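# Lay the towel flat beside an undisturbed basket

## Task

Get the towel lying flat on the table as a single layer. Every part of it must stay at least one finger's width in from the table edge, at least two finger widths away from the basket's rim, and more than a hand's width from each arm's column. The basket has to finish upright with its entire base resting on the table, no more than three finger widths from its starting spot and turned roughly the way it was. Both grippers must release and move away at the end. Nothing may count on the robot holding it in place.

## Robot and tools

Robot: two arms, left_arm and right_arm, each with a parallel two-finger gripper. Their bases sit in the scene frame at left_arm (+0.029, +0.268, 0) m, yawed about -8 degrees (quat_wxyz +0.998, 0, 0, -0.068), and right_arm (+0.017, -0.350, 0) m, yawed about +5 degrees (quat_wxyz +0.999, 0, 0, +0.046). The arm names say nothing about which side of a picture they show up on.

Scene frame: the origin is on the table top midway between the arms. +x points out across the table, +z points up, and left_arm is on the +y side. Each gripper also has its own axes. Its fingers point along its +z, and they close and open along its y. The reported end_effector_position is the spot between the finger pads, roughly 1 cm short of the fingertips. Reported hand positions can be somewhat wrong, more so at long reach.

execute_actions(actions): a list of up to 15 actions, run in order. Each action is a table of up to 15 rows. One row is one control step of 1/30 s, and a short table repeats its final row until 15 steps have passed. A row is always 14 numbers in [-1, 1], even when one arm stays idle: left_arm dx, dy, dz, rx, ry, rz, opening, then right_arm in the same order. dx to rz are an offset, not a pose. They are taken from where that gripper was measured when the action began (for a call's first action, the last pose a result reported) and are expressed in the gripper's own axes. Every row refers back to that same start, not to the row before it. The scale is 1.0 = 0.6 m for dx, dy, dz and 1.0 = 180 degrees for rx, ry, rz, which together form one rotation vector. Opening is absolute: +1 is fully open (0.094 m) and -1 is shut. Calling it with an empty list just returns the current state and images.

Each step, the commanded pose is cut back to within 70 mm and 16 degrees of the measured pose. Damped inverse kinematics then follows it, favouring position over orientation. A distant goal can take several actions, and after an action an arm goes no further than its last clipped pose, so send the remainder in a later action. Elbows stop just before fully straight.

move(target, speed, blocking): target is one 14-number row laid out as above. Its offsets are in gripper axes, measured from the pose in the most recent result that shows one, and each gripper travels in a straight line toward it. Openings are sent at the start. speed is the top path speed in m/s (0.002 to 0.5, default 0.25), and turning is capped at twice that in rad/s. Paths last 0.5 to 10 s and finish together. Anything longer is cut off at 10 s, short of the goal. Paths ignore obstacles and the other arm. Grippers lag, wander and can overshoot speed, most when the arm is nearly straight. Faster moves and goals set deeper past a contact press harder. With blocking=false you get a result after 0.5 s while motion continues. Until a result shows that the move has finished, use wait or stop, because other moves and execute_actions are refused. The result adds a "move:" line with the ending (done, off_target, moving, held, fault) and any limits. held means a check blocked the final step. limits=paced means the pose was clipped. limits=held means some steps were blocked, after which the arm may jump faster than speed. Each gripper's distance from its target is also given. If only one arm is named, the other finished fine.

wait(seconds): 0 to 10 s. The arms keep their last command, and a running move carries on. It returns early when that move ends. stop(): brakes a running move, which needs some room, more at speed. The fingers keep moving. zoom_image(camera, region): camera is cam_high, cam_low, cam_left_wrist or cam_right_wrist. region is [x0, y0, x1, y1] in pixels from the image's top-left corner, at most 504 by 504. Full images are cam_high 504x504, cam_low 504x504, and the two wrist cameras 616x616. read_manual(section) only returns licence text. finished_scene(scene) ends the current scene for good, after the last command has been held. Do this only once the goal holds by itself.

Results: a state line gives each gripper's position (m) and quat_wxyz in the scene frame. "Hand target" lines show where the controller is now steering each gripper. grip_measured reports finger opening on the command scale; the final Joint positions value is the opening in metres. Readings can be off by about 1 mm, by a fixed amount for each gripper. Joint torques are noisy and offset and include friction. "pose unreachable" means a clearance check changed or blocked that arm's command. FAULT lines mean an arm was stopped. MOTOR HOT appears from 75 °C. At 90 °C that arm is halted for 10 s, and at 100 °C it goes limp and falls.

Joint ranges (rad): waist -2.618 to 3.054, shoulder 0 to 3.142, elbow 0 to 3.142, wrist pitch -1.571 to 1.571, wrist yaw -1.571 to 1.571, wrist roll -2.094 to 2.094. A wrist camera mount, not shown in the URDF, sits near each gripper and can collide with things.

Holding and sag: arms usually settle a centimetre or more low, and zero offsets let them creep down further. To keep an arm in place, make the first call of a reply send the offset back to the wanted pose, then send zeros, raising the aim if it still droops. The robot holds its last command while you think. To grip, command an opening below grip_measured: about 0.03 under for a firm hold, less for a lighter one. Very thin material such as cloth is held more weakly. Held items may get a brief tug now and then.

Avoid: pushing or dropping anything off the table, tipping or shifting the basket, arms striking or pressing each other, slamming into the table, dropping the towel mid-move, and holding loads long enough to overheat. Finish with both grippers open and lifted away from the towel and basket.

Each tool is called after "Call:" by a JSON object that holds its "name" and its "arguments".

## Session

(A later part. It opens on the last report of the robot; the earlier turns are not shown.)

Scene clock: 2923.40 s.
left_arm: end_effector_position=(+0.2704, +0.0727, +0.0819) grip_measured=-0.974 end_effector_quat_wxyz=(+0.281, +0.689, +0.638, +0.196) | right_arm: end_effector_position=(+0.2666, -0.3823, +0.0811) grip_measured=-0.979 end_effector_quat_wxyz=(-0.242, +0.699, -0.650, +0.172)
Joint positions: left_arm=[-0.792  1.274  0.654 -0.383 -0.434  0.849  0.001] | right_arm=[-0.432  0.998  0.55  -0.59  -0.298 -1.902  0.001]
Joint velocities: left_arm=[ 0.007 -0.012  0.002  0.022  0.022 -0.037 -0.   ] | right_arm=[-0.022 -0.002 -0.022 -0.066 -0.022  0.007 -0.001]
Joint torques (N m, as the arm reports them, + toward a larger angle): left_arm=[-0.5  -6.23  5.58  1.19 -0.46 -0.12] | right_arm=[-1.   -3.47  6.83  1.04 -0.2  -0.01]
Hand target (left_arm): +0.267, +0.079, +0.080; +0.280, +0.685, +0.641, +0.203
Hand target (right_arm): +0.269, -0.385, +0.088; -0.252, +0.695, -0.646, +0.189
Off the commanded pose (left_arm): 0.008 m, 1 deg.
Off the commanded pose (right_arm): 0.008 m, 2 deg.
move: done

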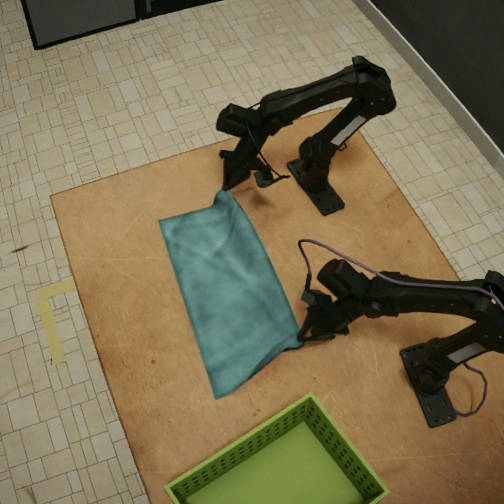

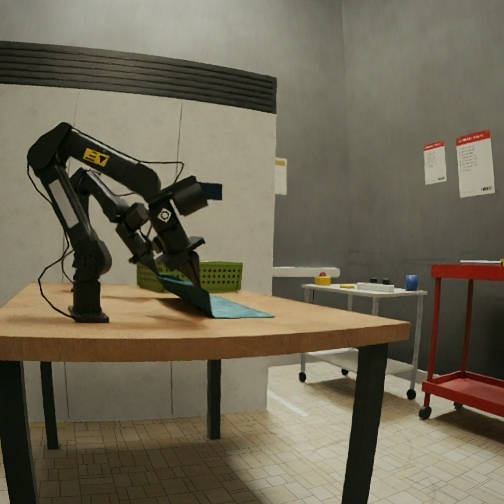

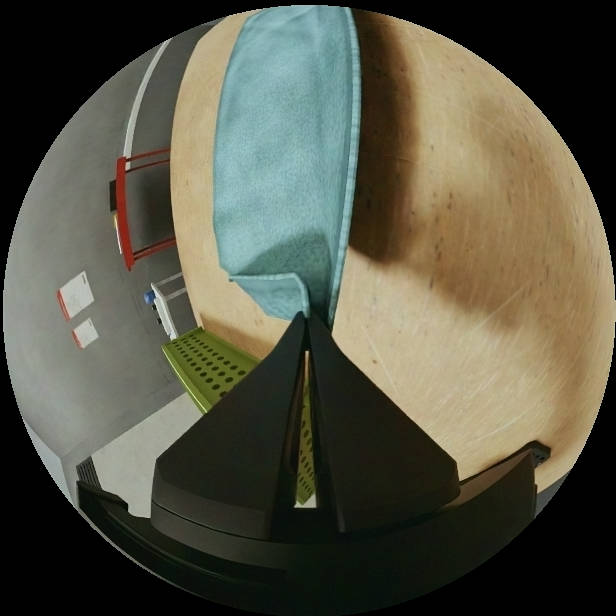

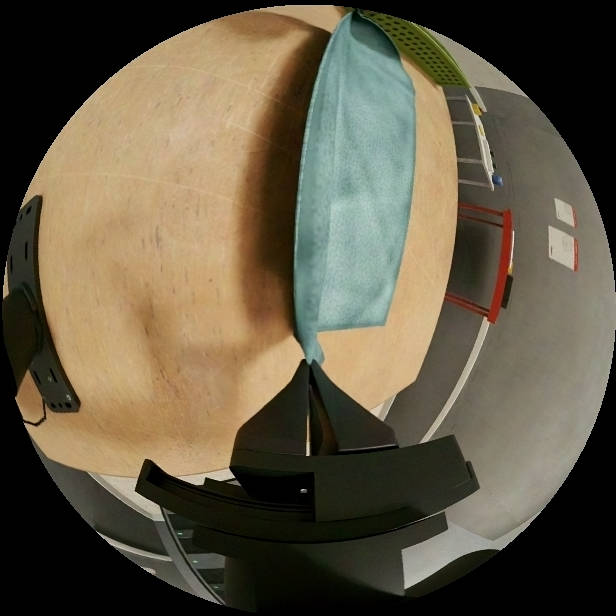

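Call:
{"name": "move", "arguments": {"target": [0.013, -0.096, 0.042, 0, 0, 0, -1, 0.006, 0.078, 0.049, 0.02, 0, 0, -1], "speed": 0.05}}

Call:
{"name": "zoom_image", "arguments": {"camera": "cam_high", "region": [100, 160, 340, 420]}}

Scene clock: 2942.87 s.
left_arm: end_effector_position=(+0.2471, +0.0699, +0.0350) grip_measured=-0.974 end_effector_quat_wxyz=(+0.295, +0.688, +0.636, +0.188) | right_arm: end_effector_position=(+0.2407, -0.3829, +0.0246) grip_measured=-0.979 end_effector_quat_wxyz=(-0.251, +0.695, -0.649, +0.179)
Joint positions: left_arm=[-0.883  1.325  0.469 -0.154 -0.47   0.768  0.001] | right_arm=[-0.514  0.952  0.286 -0.371 -0.349 -1.965  0.001]
Joint velocities: left_arm=[-0.012  0.002  0.002 -0.051  0.095 -0.037 -0.   ] | right_arm=[-0.007 -0.002 -0.012  0.022 -0.007  0.037 -0.001]
Joint torques (N m, as the arm reports them, + toward a larger angle): left_arm=[-0.42 -3.5   4.69  1.24 -0.4  -0.1 ] | right_arm=[-0.89 -2.66  6.27  1.11 -0.19 -0.04]
Hand target (left_arm): +0.243, +0.078, +0.026; +0.282, +0.690, +0.638, +0.196
Hand target (right_arm): +0.244, -0.384, +0.030; -0.262, +0.692, -0.644, +0.193
Off the commanded pose (left_arm): 0.014 m, 2 deg.
Off the commanded pose (right_arm): 0.007 m, 2 deg.
move: off_target (left_arm)

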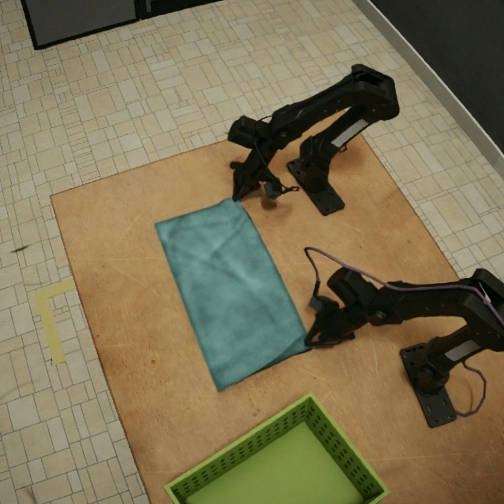

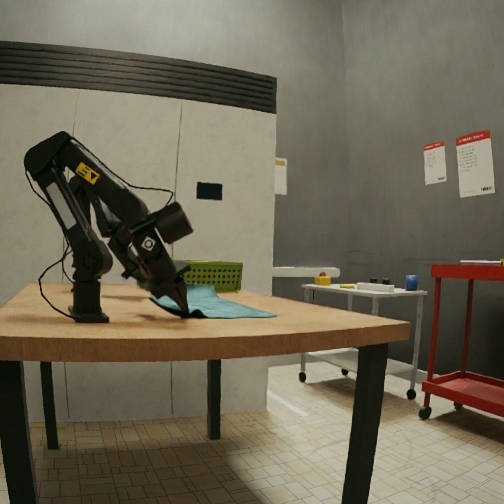

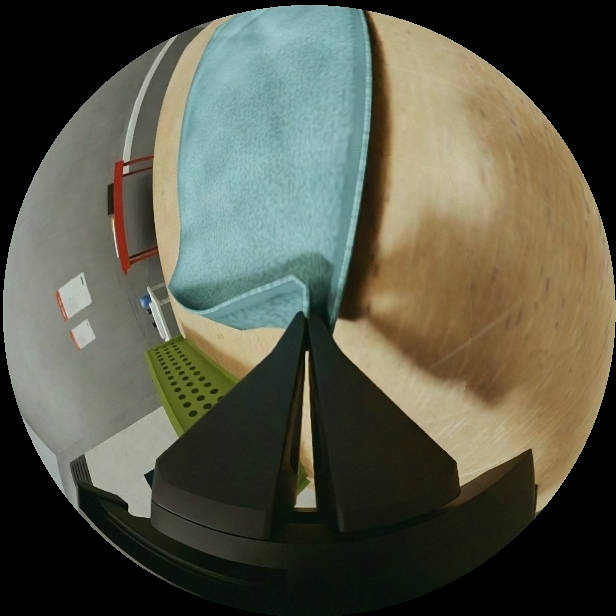

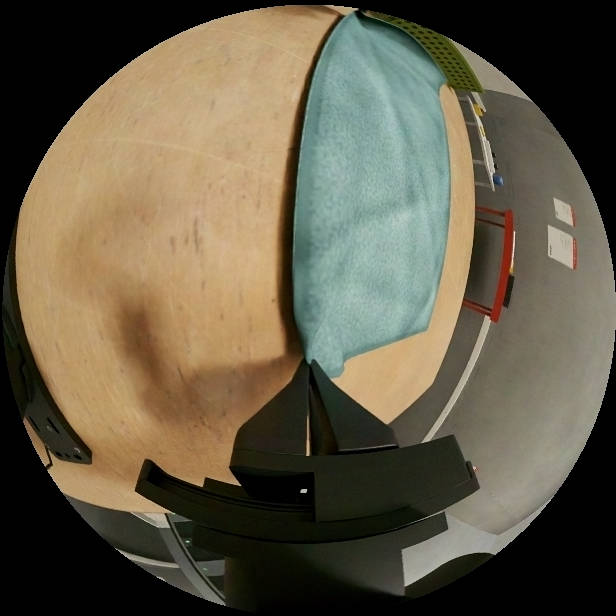

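Region (100, 160, 340, 420) of cam_high's 504x504 image, scaled by 1.938, with more detail than that image has; it fills the left 465 columns of this view, and the rest is white.

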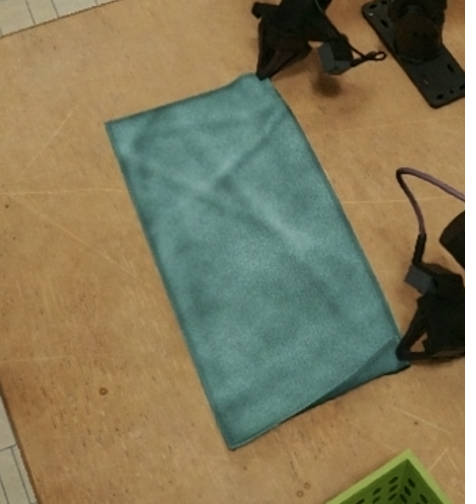

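Call:
{"name": "execute_actions", "arguments": {"actions": [[[0.008,-0.018,0.011,0,0,0,-1, 0,0,0,0,0,0,-1]], [[0,0,0,0,0,0,-0.95, 0,0,0,0,0,0,-1],[0,0,0,0,0,0,-0.9, 0,0,0,0,0,0,-1],[0,0,0,0,0,0,-0.85, 0,0,0,0,0,0,-1],[0,0,0,0,0,0,-0.8, 0,0,0,0,0,0,-1],[0,0,0,0,0,0,-0.75, 0,0,0,0,0,0,-1],[0,0,0,0,0,0,-0.7, 0,0,0,0,0,0,-1],[0,0,0,0,0,0,-0.65, 0,0,0,0,0,0,-1],[0,0,0,0,0,0,-0.6, 0,0,0,0,0,0,-1]]]}}

Scene clock: 2950.47 s.
left_arm: end_effector_position=(+0.2487, +0.0674, +0.0327) grip_measured=-0.602 end_effector_quat_wxyz=(+0.308, +0.683, +0.636, +0.186) | right_arm: end_effector_position=(+0.2411, -0.3831, +0.0248) grip_measured=-0.979 end_effector_quat_wxyz=(-0.252, +0.695, -0.649, +0.180)
Joint positions: left_arm=[-0.883  1.334  0.447 -0.094 -0.47   0.768  0.019] | right_arm=[-0.514  0.952  0.286 -0.369 -0.349 -1.965  0.001]
Joint velocities: left_arm=[ 0.007  0.012 -0.007  0.022 -0.037 -0.037 -0.001] | right_arm=[ 0.007 -0.012  0.007  0.022 -0.007  0.007 -0.   ]
Joint torques (N m, as the arm reports them, + toward a larger angle): left_arm=[ 0.1  -4.54  6.82  1.23 -0.27  0.01] | right_arm=[ 0.   -0.69  6.78  1.02 -0.14 -0.01]
Hand target (left_arm): +0.249, +0.067, +0.033; +0.308, +0.683, +0.636, +0.186
Hand target (right_arm): +0.241, -0.383, +0.025; -0.252, +0.695, -0.649, +0.180
Off the commanded pose (left_arm): 0.000 m, 0 deg.
Off the commanded pose (right_arm): 0.000 m, 0 deg.

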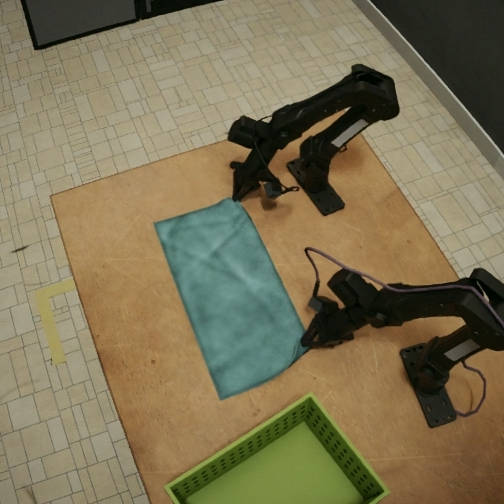

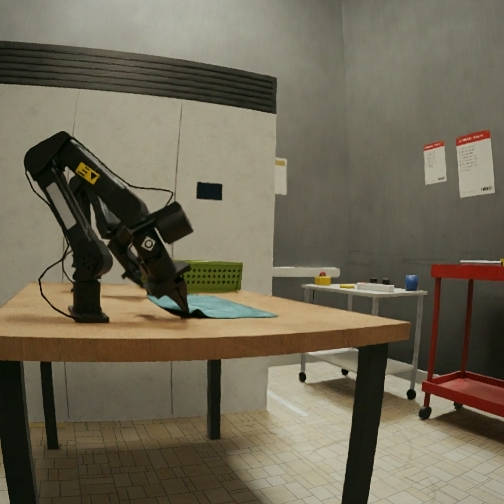

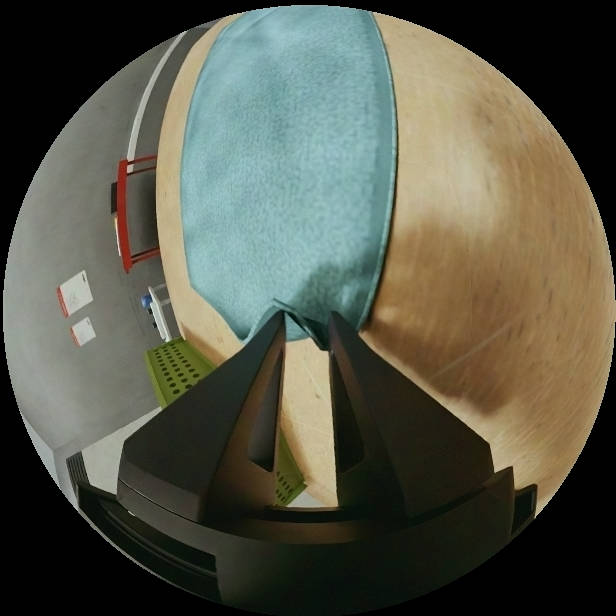

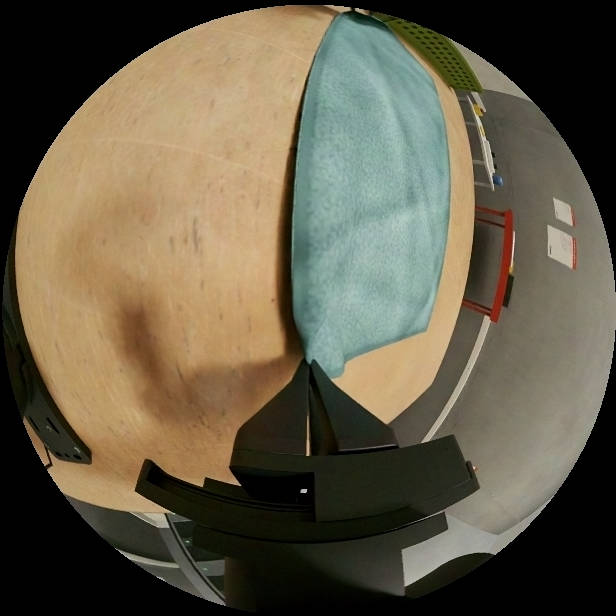

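Call:
{"name": "move", "arguments": {"target": [-0.007, -0.046, -0.055, 0, 0, 0, -0.6, 0, 0, 0, 0, 0, 0, -1], "speed": 0.04}}

Call:
{"name": "zoom_image", "arguments": {"camera": "cam_high", "region": [180, 280, 380, 420]}}

Scene clock: 2954.93 s.
left_arm: end_effector_position=(+0.2097, +0.0602, +0.0430) grip_measured=-0.602 end_effector_quat_wxyz=(+0.316, +0.683, +0.634, +0.178) | right_arm: end_effector_position=(+0.2411, -0.3831, +0.0248) grip_measured=-0.979 end_effector_quat_wxyz=(-0.252, +0.695, -0.649, +0.180)
Joint positions: left_arm=[-1.072  1.243  0.447 -0.256 -0.556  0.59   0.019] | right_arm=[-0.514  0.952  0.286 -0.369 -0.349 -1.965  0.001]
Joint velocities: left_arm=[-0.012 -0.032  0.002 -0.037  0.037 -0.037  0.   ] | right_arm=[ 0.002  0.017 -0.002 -0.007  0.022  0.007  0.001]
Joint torques (N m, as the arm reports them, + toward a larger angle): left_arm=[-0.51 -5.23  5.12  0.95 -0.49 -0.1 ] | right_arm=[ 0.   -0.7   6.78  1.02 -0.14  0.  ]
Hand target (left_arm): +0.207, +0.069, +0.040; +0.309, +0.683, +0.635, +0.186
Hand target (right_arm): +0.241, -0.383, +0.025; -0.252, +0.695, -0.649, +0.180
Off the commanded pose (left_arm): 0.010 m, 1 deg.
Off the commanded pose (right_arm): 0.000 m, 0 deg.
move: done

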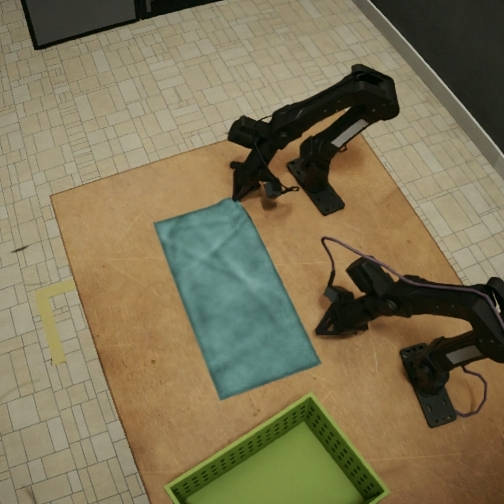

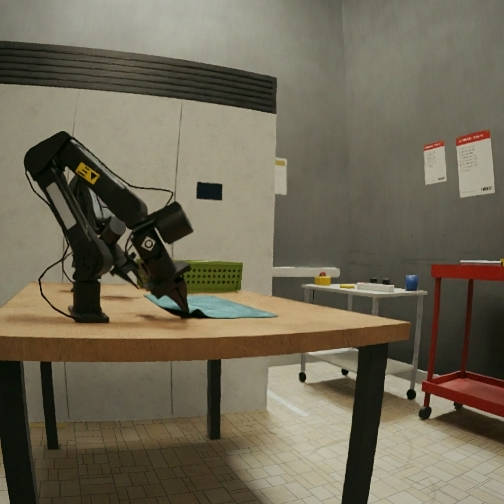

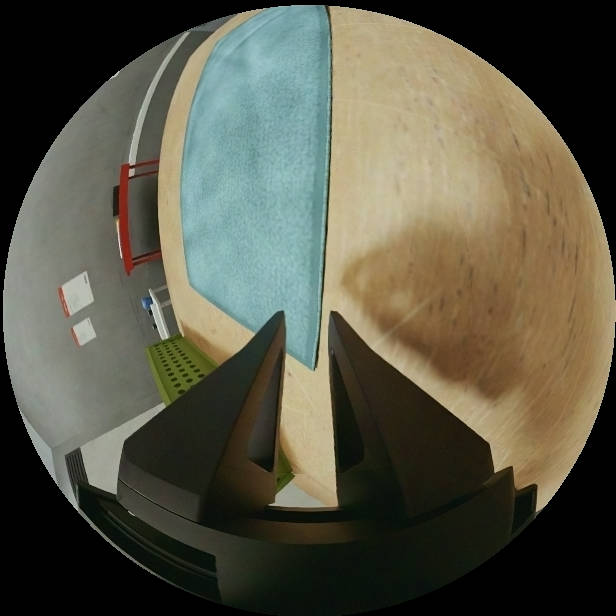

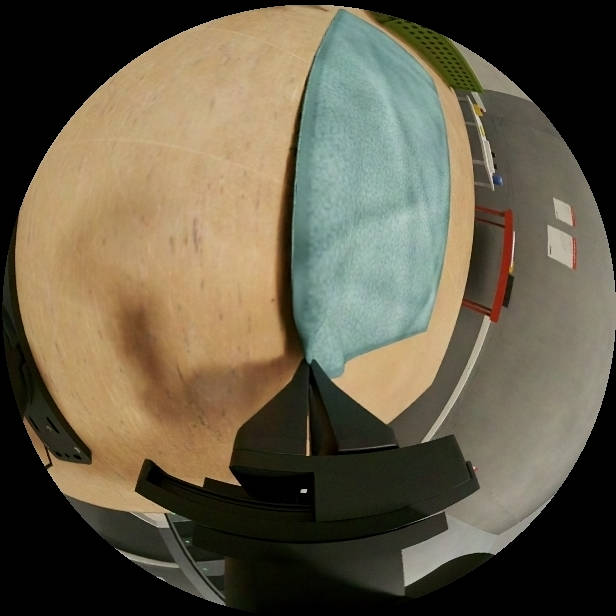

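Region (180, 280, 380, 420) of cam_high's 504x504 image, scaled by 2.520, with more detail than that image has; it fills the top 353 rows of this view, and the rest is white.

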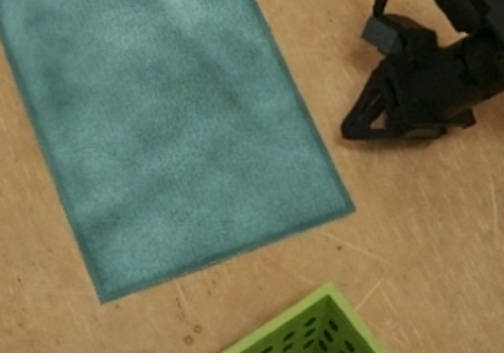

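Call:
{"name": "execute_actions", "arguments": {"actions": [[[0,0,0,0,0,0,-0.6, 0,0,0,0,0,0,-0.95],[0,0,0,0,0,0,-0.6, 0,0,0,0,0,0,-0.9],[0,0,0,0,0,0,-0.6, 0,0,0,0,0,0,-0.85],[0,0,0,0,0,0,-0.6, 0,0,0,0,0,0,-0.8],[0,0,0,0,0,0,-0.6, 0,0,0,0,0,0,-0.75],[0,0,0,0,0,0,-0.6, 0,0,0,0,0,0,-0.7],[0,0,0,0,0,0,-0.6, 0,0,0,0,0,0,-0.65],[0,0,0,0,0,0,-0.6, 0,0,0,0,0,0,-0.6]]]}}

Call:
{"name": "move", "arguments": {"target": [-0.007, 0.0, -0.09, 0, 0, 0, -0.6, -0.007, 0.05, -0.05, 0, 0, 0, -0.6], "speed": 0.04}}

Call:
{"name": "zoom_image", "arguments": {"camera": "cam_high", "region": [100, 160, 340, 420]}}

Scene clock: 2961.30 s.
left_arm: end_effector_position=(+0.2097, +0.0607, +0.0428) grip_measured=-0.602 end_effector_quat_wxyz=(+0.315, +0.683, +0.635, +0.178) | right_arm: end_effector_position=(+0.2410, -0.3832, +0.0248) grip_measured=-0.603 end_effector_quat_wxyz=(-0.251, +0.695, -0.649, +0.180)
Joint positions: left_arm=[-1.072  1.243  0.447 -0.258 -0.557  0.588  0.019] | right_arm=[-0.514  0.952  0.286 -0.369 -0.349 -1.965  0.019]
Joint velocities: left_arm=[-0.007  0.012  0.017  0.007 -0.037  0.007 -0.   ] | right_arm=[ 0.007  0.017  0.002 -0.022  0.022  0.051 -0.   ]
Joint torques (N m, as the arm reports them, + toward a larger angle): left_arm=[ 0.12 -3.75  7.02  1.18 -0.27  0.05] | right_arm=[ 0.   -0.69  6.78  1.02 -0.14 -0.01]
Hand target (left_arm): +0.210, +0.060, +0.043; +0.316, +0.683, +0.634, +0.178
Hand target (right_arm): +0.241, -0.383, +0.025; -0.252, +0.695, -0.649, +0.180
Off the commanded pose (left_arm): 0.001 m, 0 deg.
Off the commanded pose (right_arm): 0.000 m, 0 deg.

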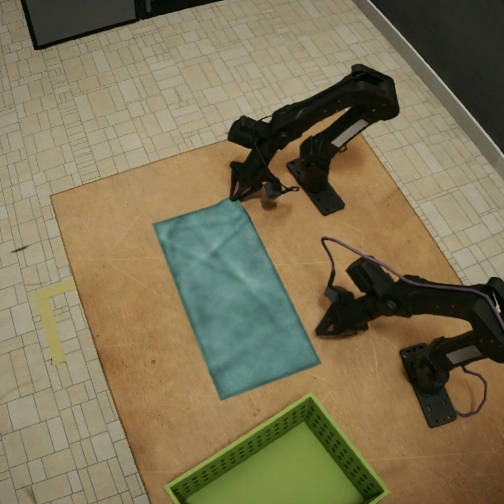

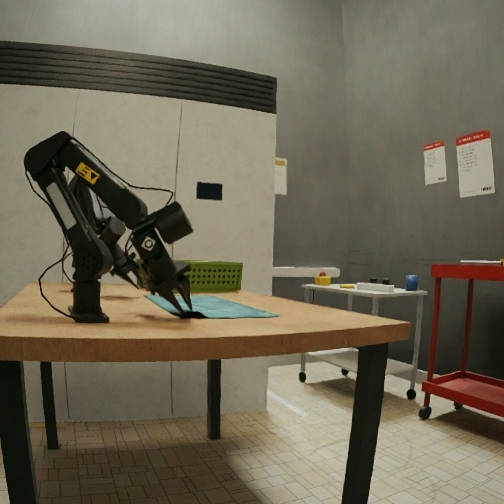

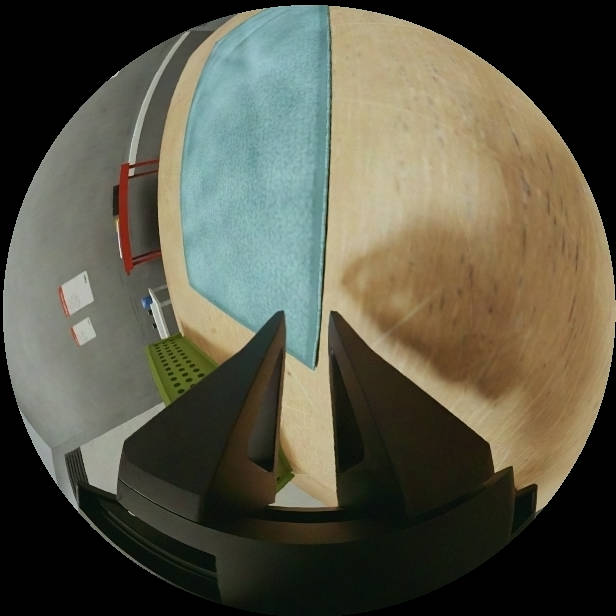

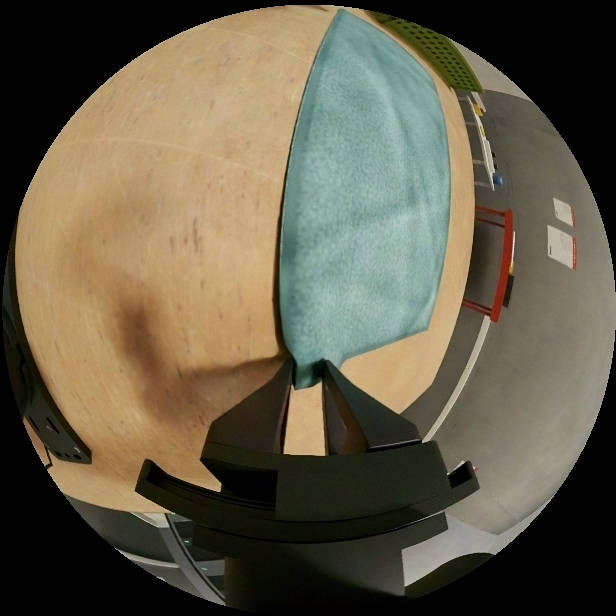

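Scene clock: 2963.20 s.
left_arm: end_effector_position=(+0.1735, +0.0727, +0.0703) grip_measured=-0.602 end_effector_quat_wxyz=(+0.300, +0.692, +0.631, +0.180) | right_arm: end_effector_position=(+0.2014, -0.3852, +0.0303) grip_measured=-0.602 end_effector_quat_wxyz=(-0.238, +0.694, -0.655, +0.182)
Joint positions: left_arm=[-1.242  1.106  0.524 -0.605 -0.619  0.41   0.019] | right_arm=[-0.65   0.703  0.262 -0.648 -0.387 -2.092  0.019]
Joint velocities: left_arm=[ 0.032  0.002 -0.007 -0.037 -0.022 -0.022 -0.   ] | right_arm=[-0.027 -0.012 -0.012  0.007 -0.007 -0.007  0.001]
Joint torques (N m, as the arm reports them, + toward a larger angle): left_arm=[-0.49 -4.13  9.98  0.74 -0.56 -0.08] | right_arm=[-0.87 -1.32  6.58  0.82 -0.28 -0.06]
Hand target (left_arm): +0.175, +0.068, +0.083; +0.316, +0.683, +0.634, +0.178
Hand target (right_arm): +0.200, -0.383, +0.031; -0.244, +0.692, -0.655, +0.183
Off the commanded pose (left_arm): 0.014 m, 2 deg.
Off the commanded pose (right_arm): 0.003 m, 2 deg.
joint sent to its limit (right arm) — the command would take joint 6 (wrist roll) past its lower limit, so that joint was sent only as far as its limit.
move: off_target (left_arm)

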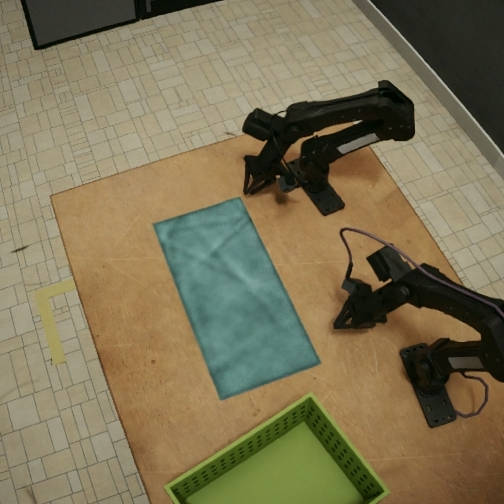

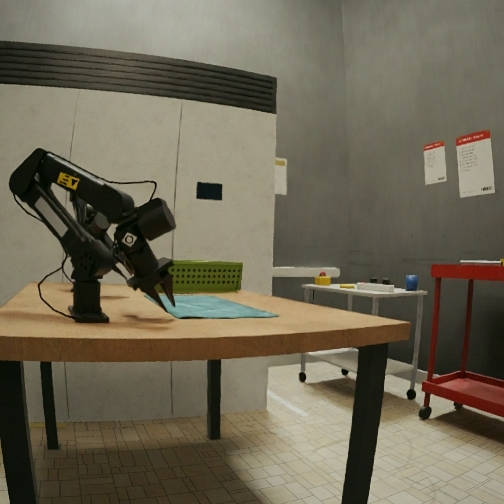

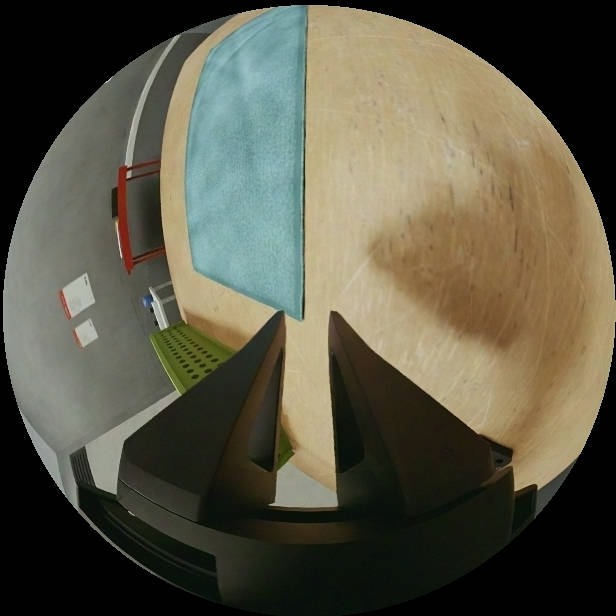

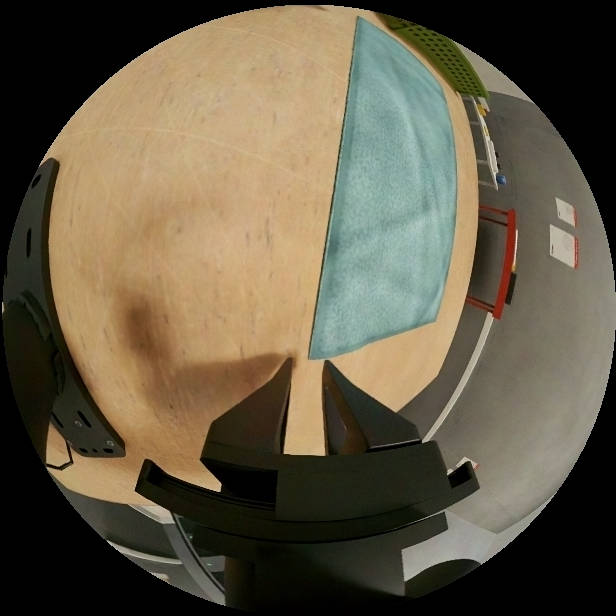

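Region (100, 160, 340, 420) of cam_high's 504x504 image, scaled by 1.938, with more detail than that image has; it fills the left 465 columns of this view, and the rest is white.

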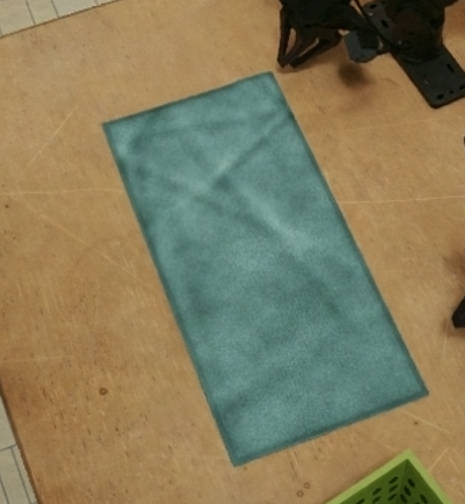

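Call:
{"name": "move", "arguments": {"target": [0.03, 0.09, -0.19, 0, 0, -0.1, -0.6, -0.02, -0.067, -0.215, 0, 0, 0.2, -0.6], "speed": 0.12}}

Scene clock: 2971.13 s.
left_arm: end_effector_position=(+0.1461, +0.1114, +0.1763) grip_measured=-0.602 end_effector_quat_wxyz=(+0.309, +0.595, +0.730, +0.137) | right_arm: end_effector_position=(+0.1600, -0.3865, +0.1519) grip_measured=-0.602 end_effector_quat_wxyz=(+0.270, -0.465, +0.837, -0.105)
Joint positions: left_arm=[-1.381  0.934  0.897 -1.28  -0.648 -0.063  0.019] | right_arm=[-0.939  0.635  0.764 -1.346 -0.479 -1.775  0.019]
Joint velocities: left_arm=[-0.007 -0.022  0.002  0.037 -0.037 -0.037 -0.001] | right_arm=[ 0.012  0.002  0.017 -0.007 -0.007 -0.037 -0.   ]
Joint torques (N m, as the arm reports them, + toward a larger angle): left_arm=[-0.55 -2.54  9.94  0.59 -0.59 -0.11] | right_arm=[-0.96  2.55  9.04  0.61 -0.42  0.04]
Hand target (left_arm): +0.147, +0.112, +0.189; +0.325, +0.585, +0.731, +0.131
Hand target (right_arm): +0.162, -0.386, +0.159; +0.279, -0.459, +0.838, -0.101
Off the commanded pose (left_arm): 0.013 m, 2 deg.
Off the commanded pose (right_arm): 0.008 m, 2 deg.
move: off_target (left_arm)

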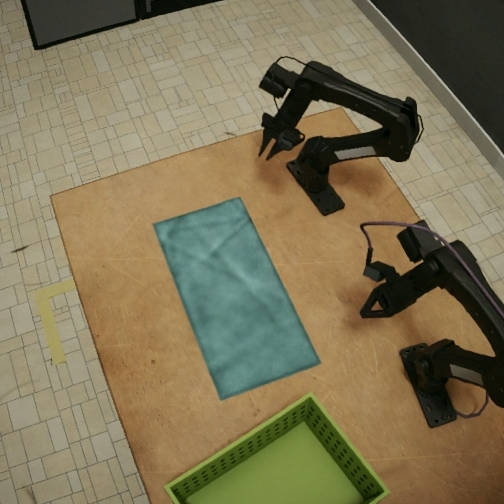

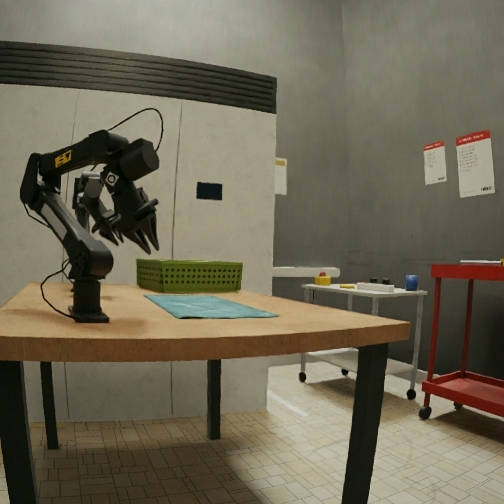

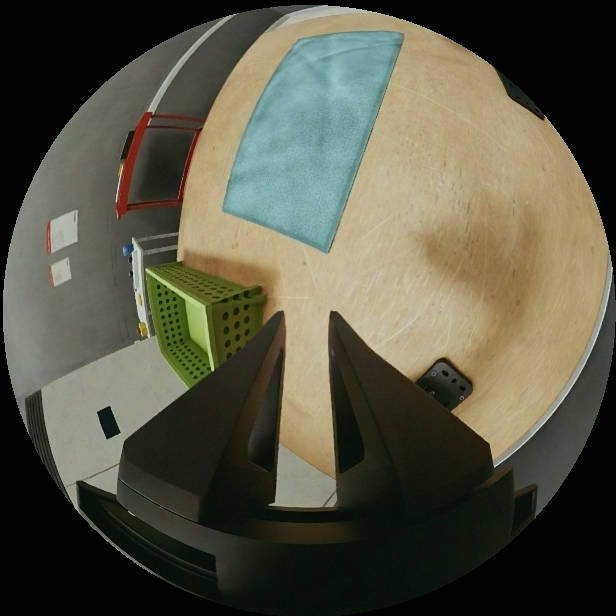

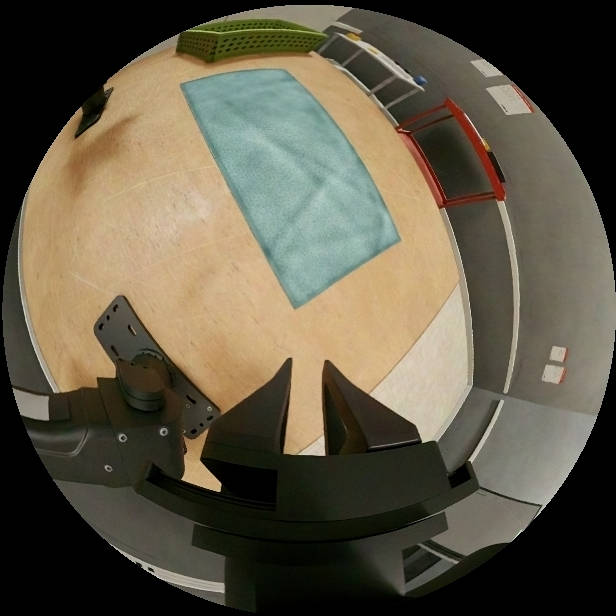

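Call:
{"name": "finished_scene", "arguments": {"scene": 1}}

The scene is finished: the task was done.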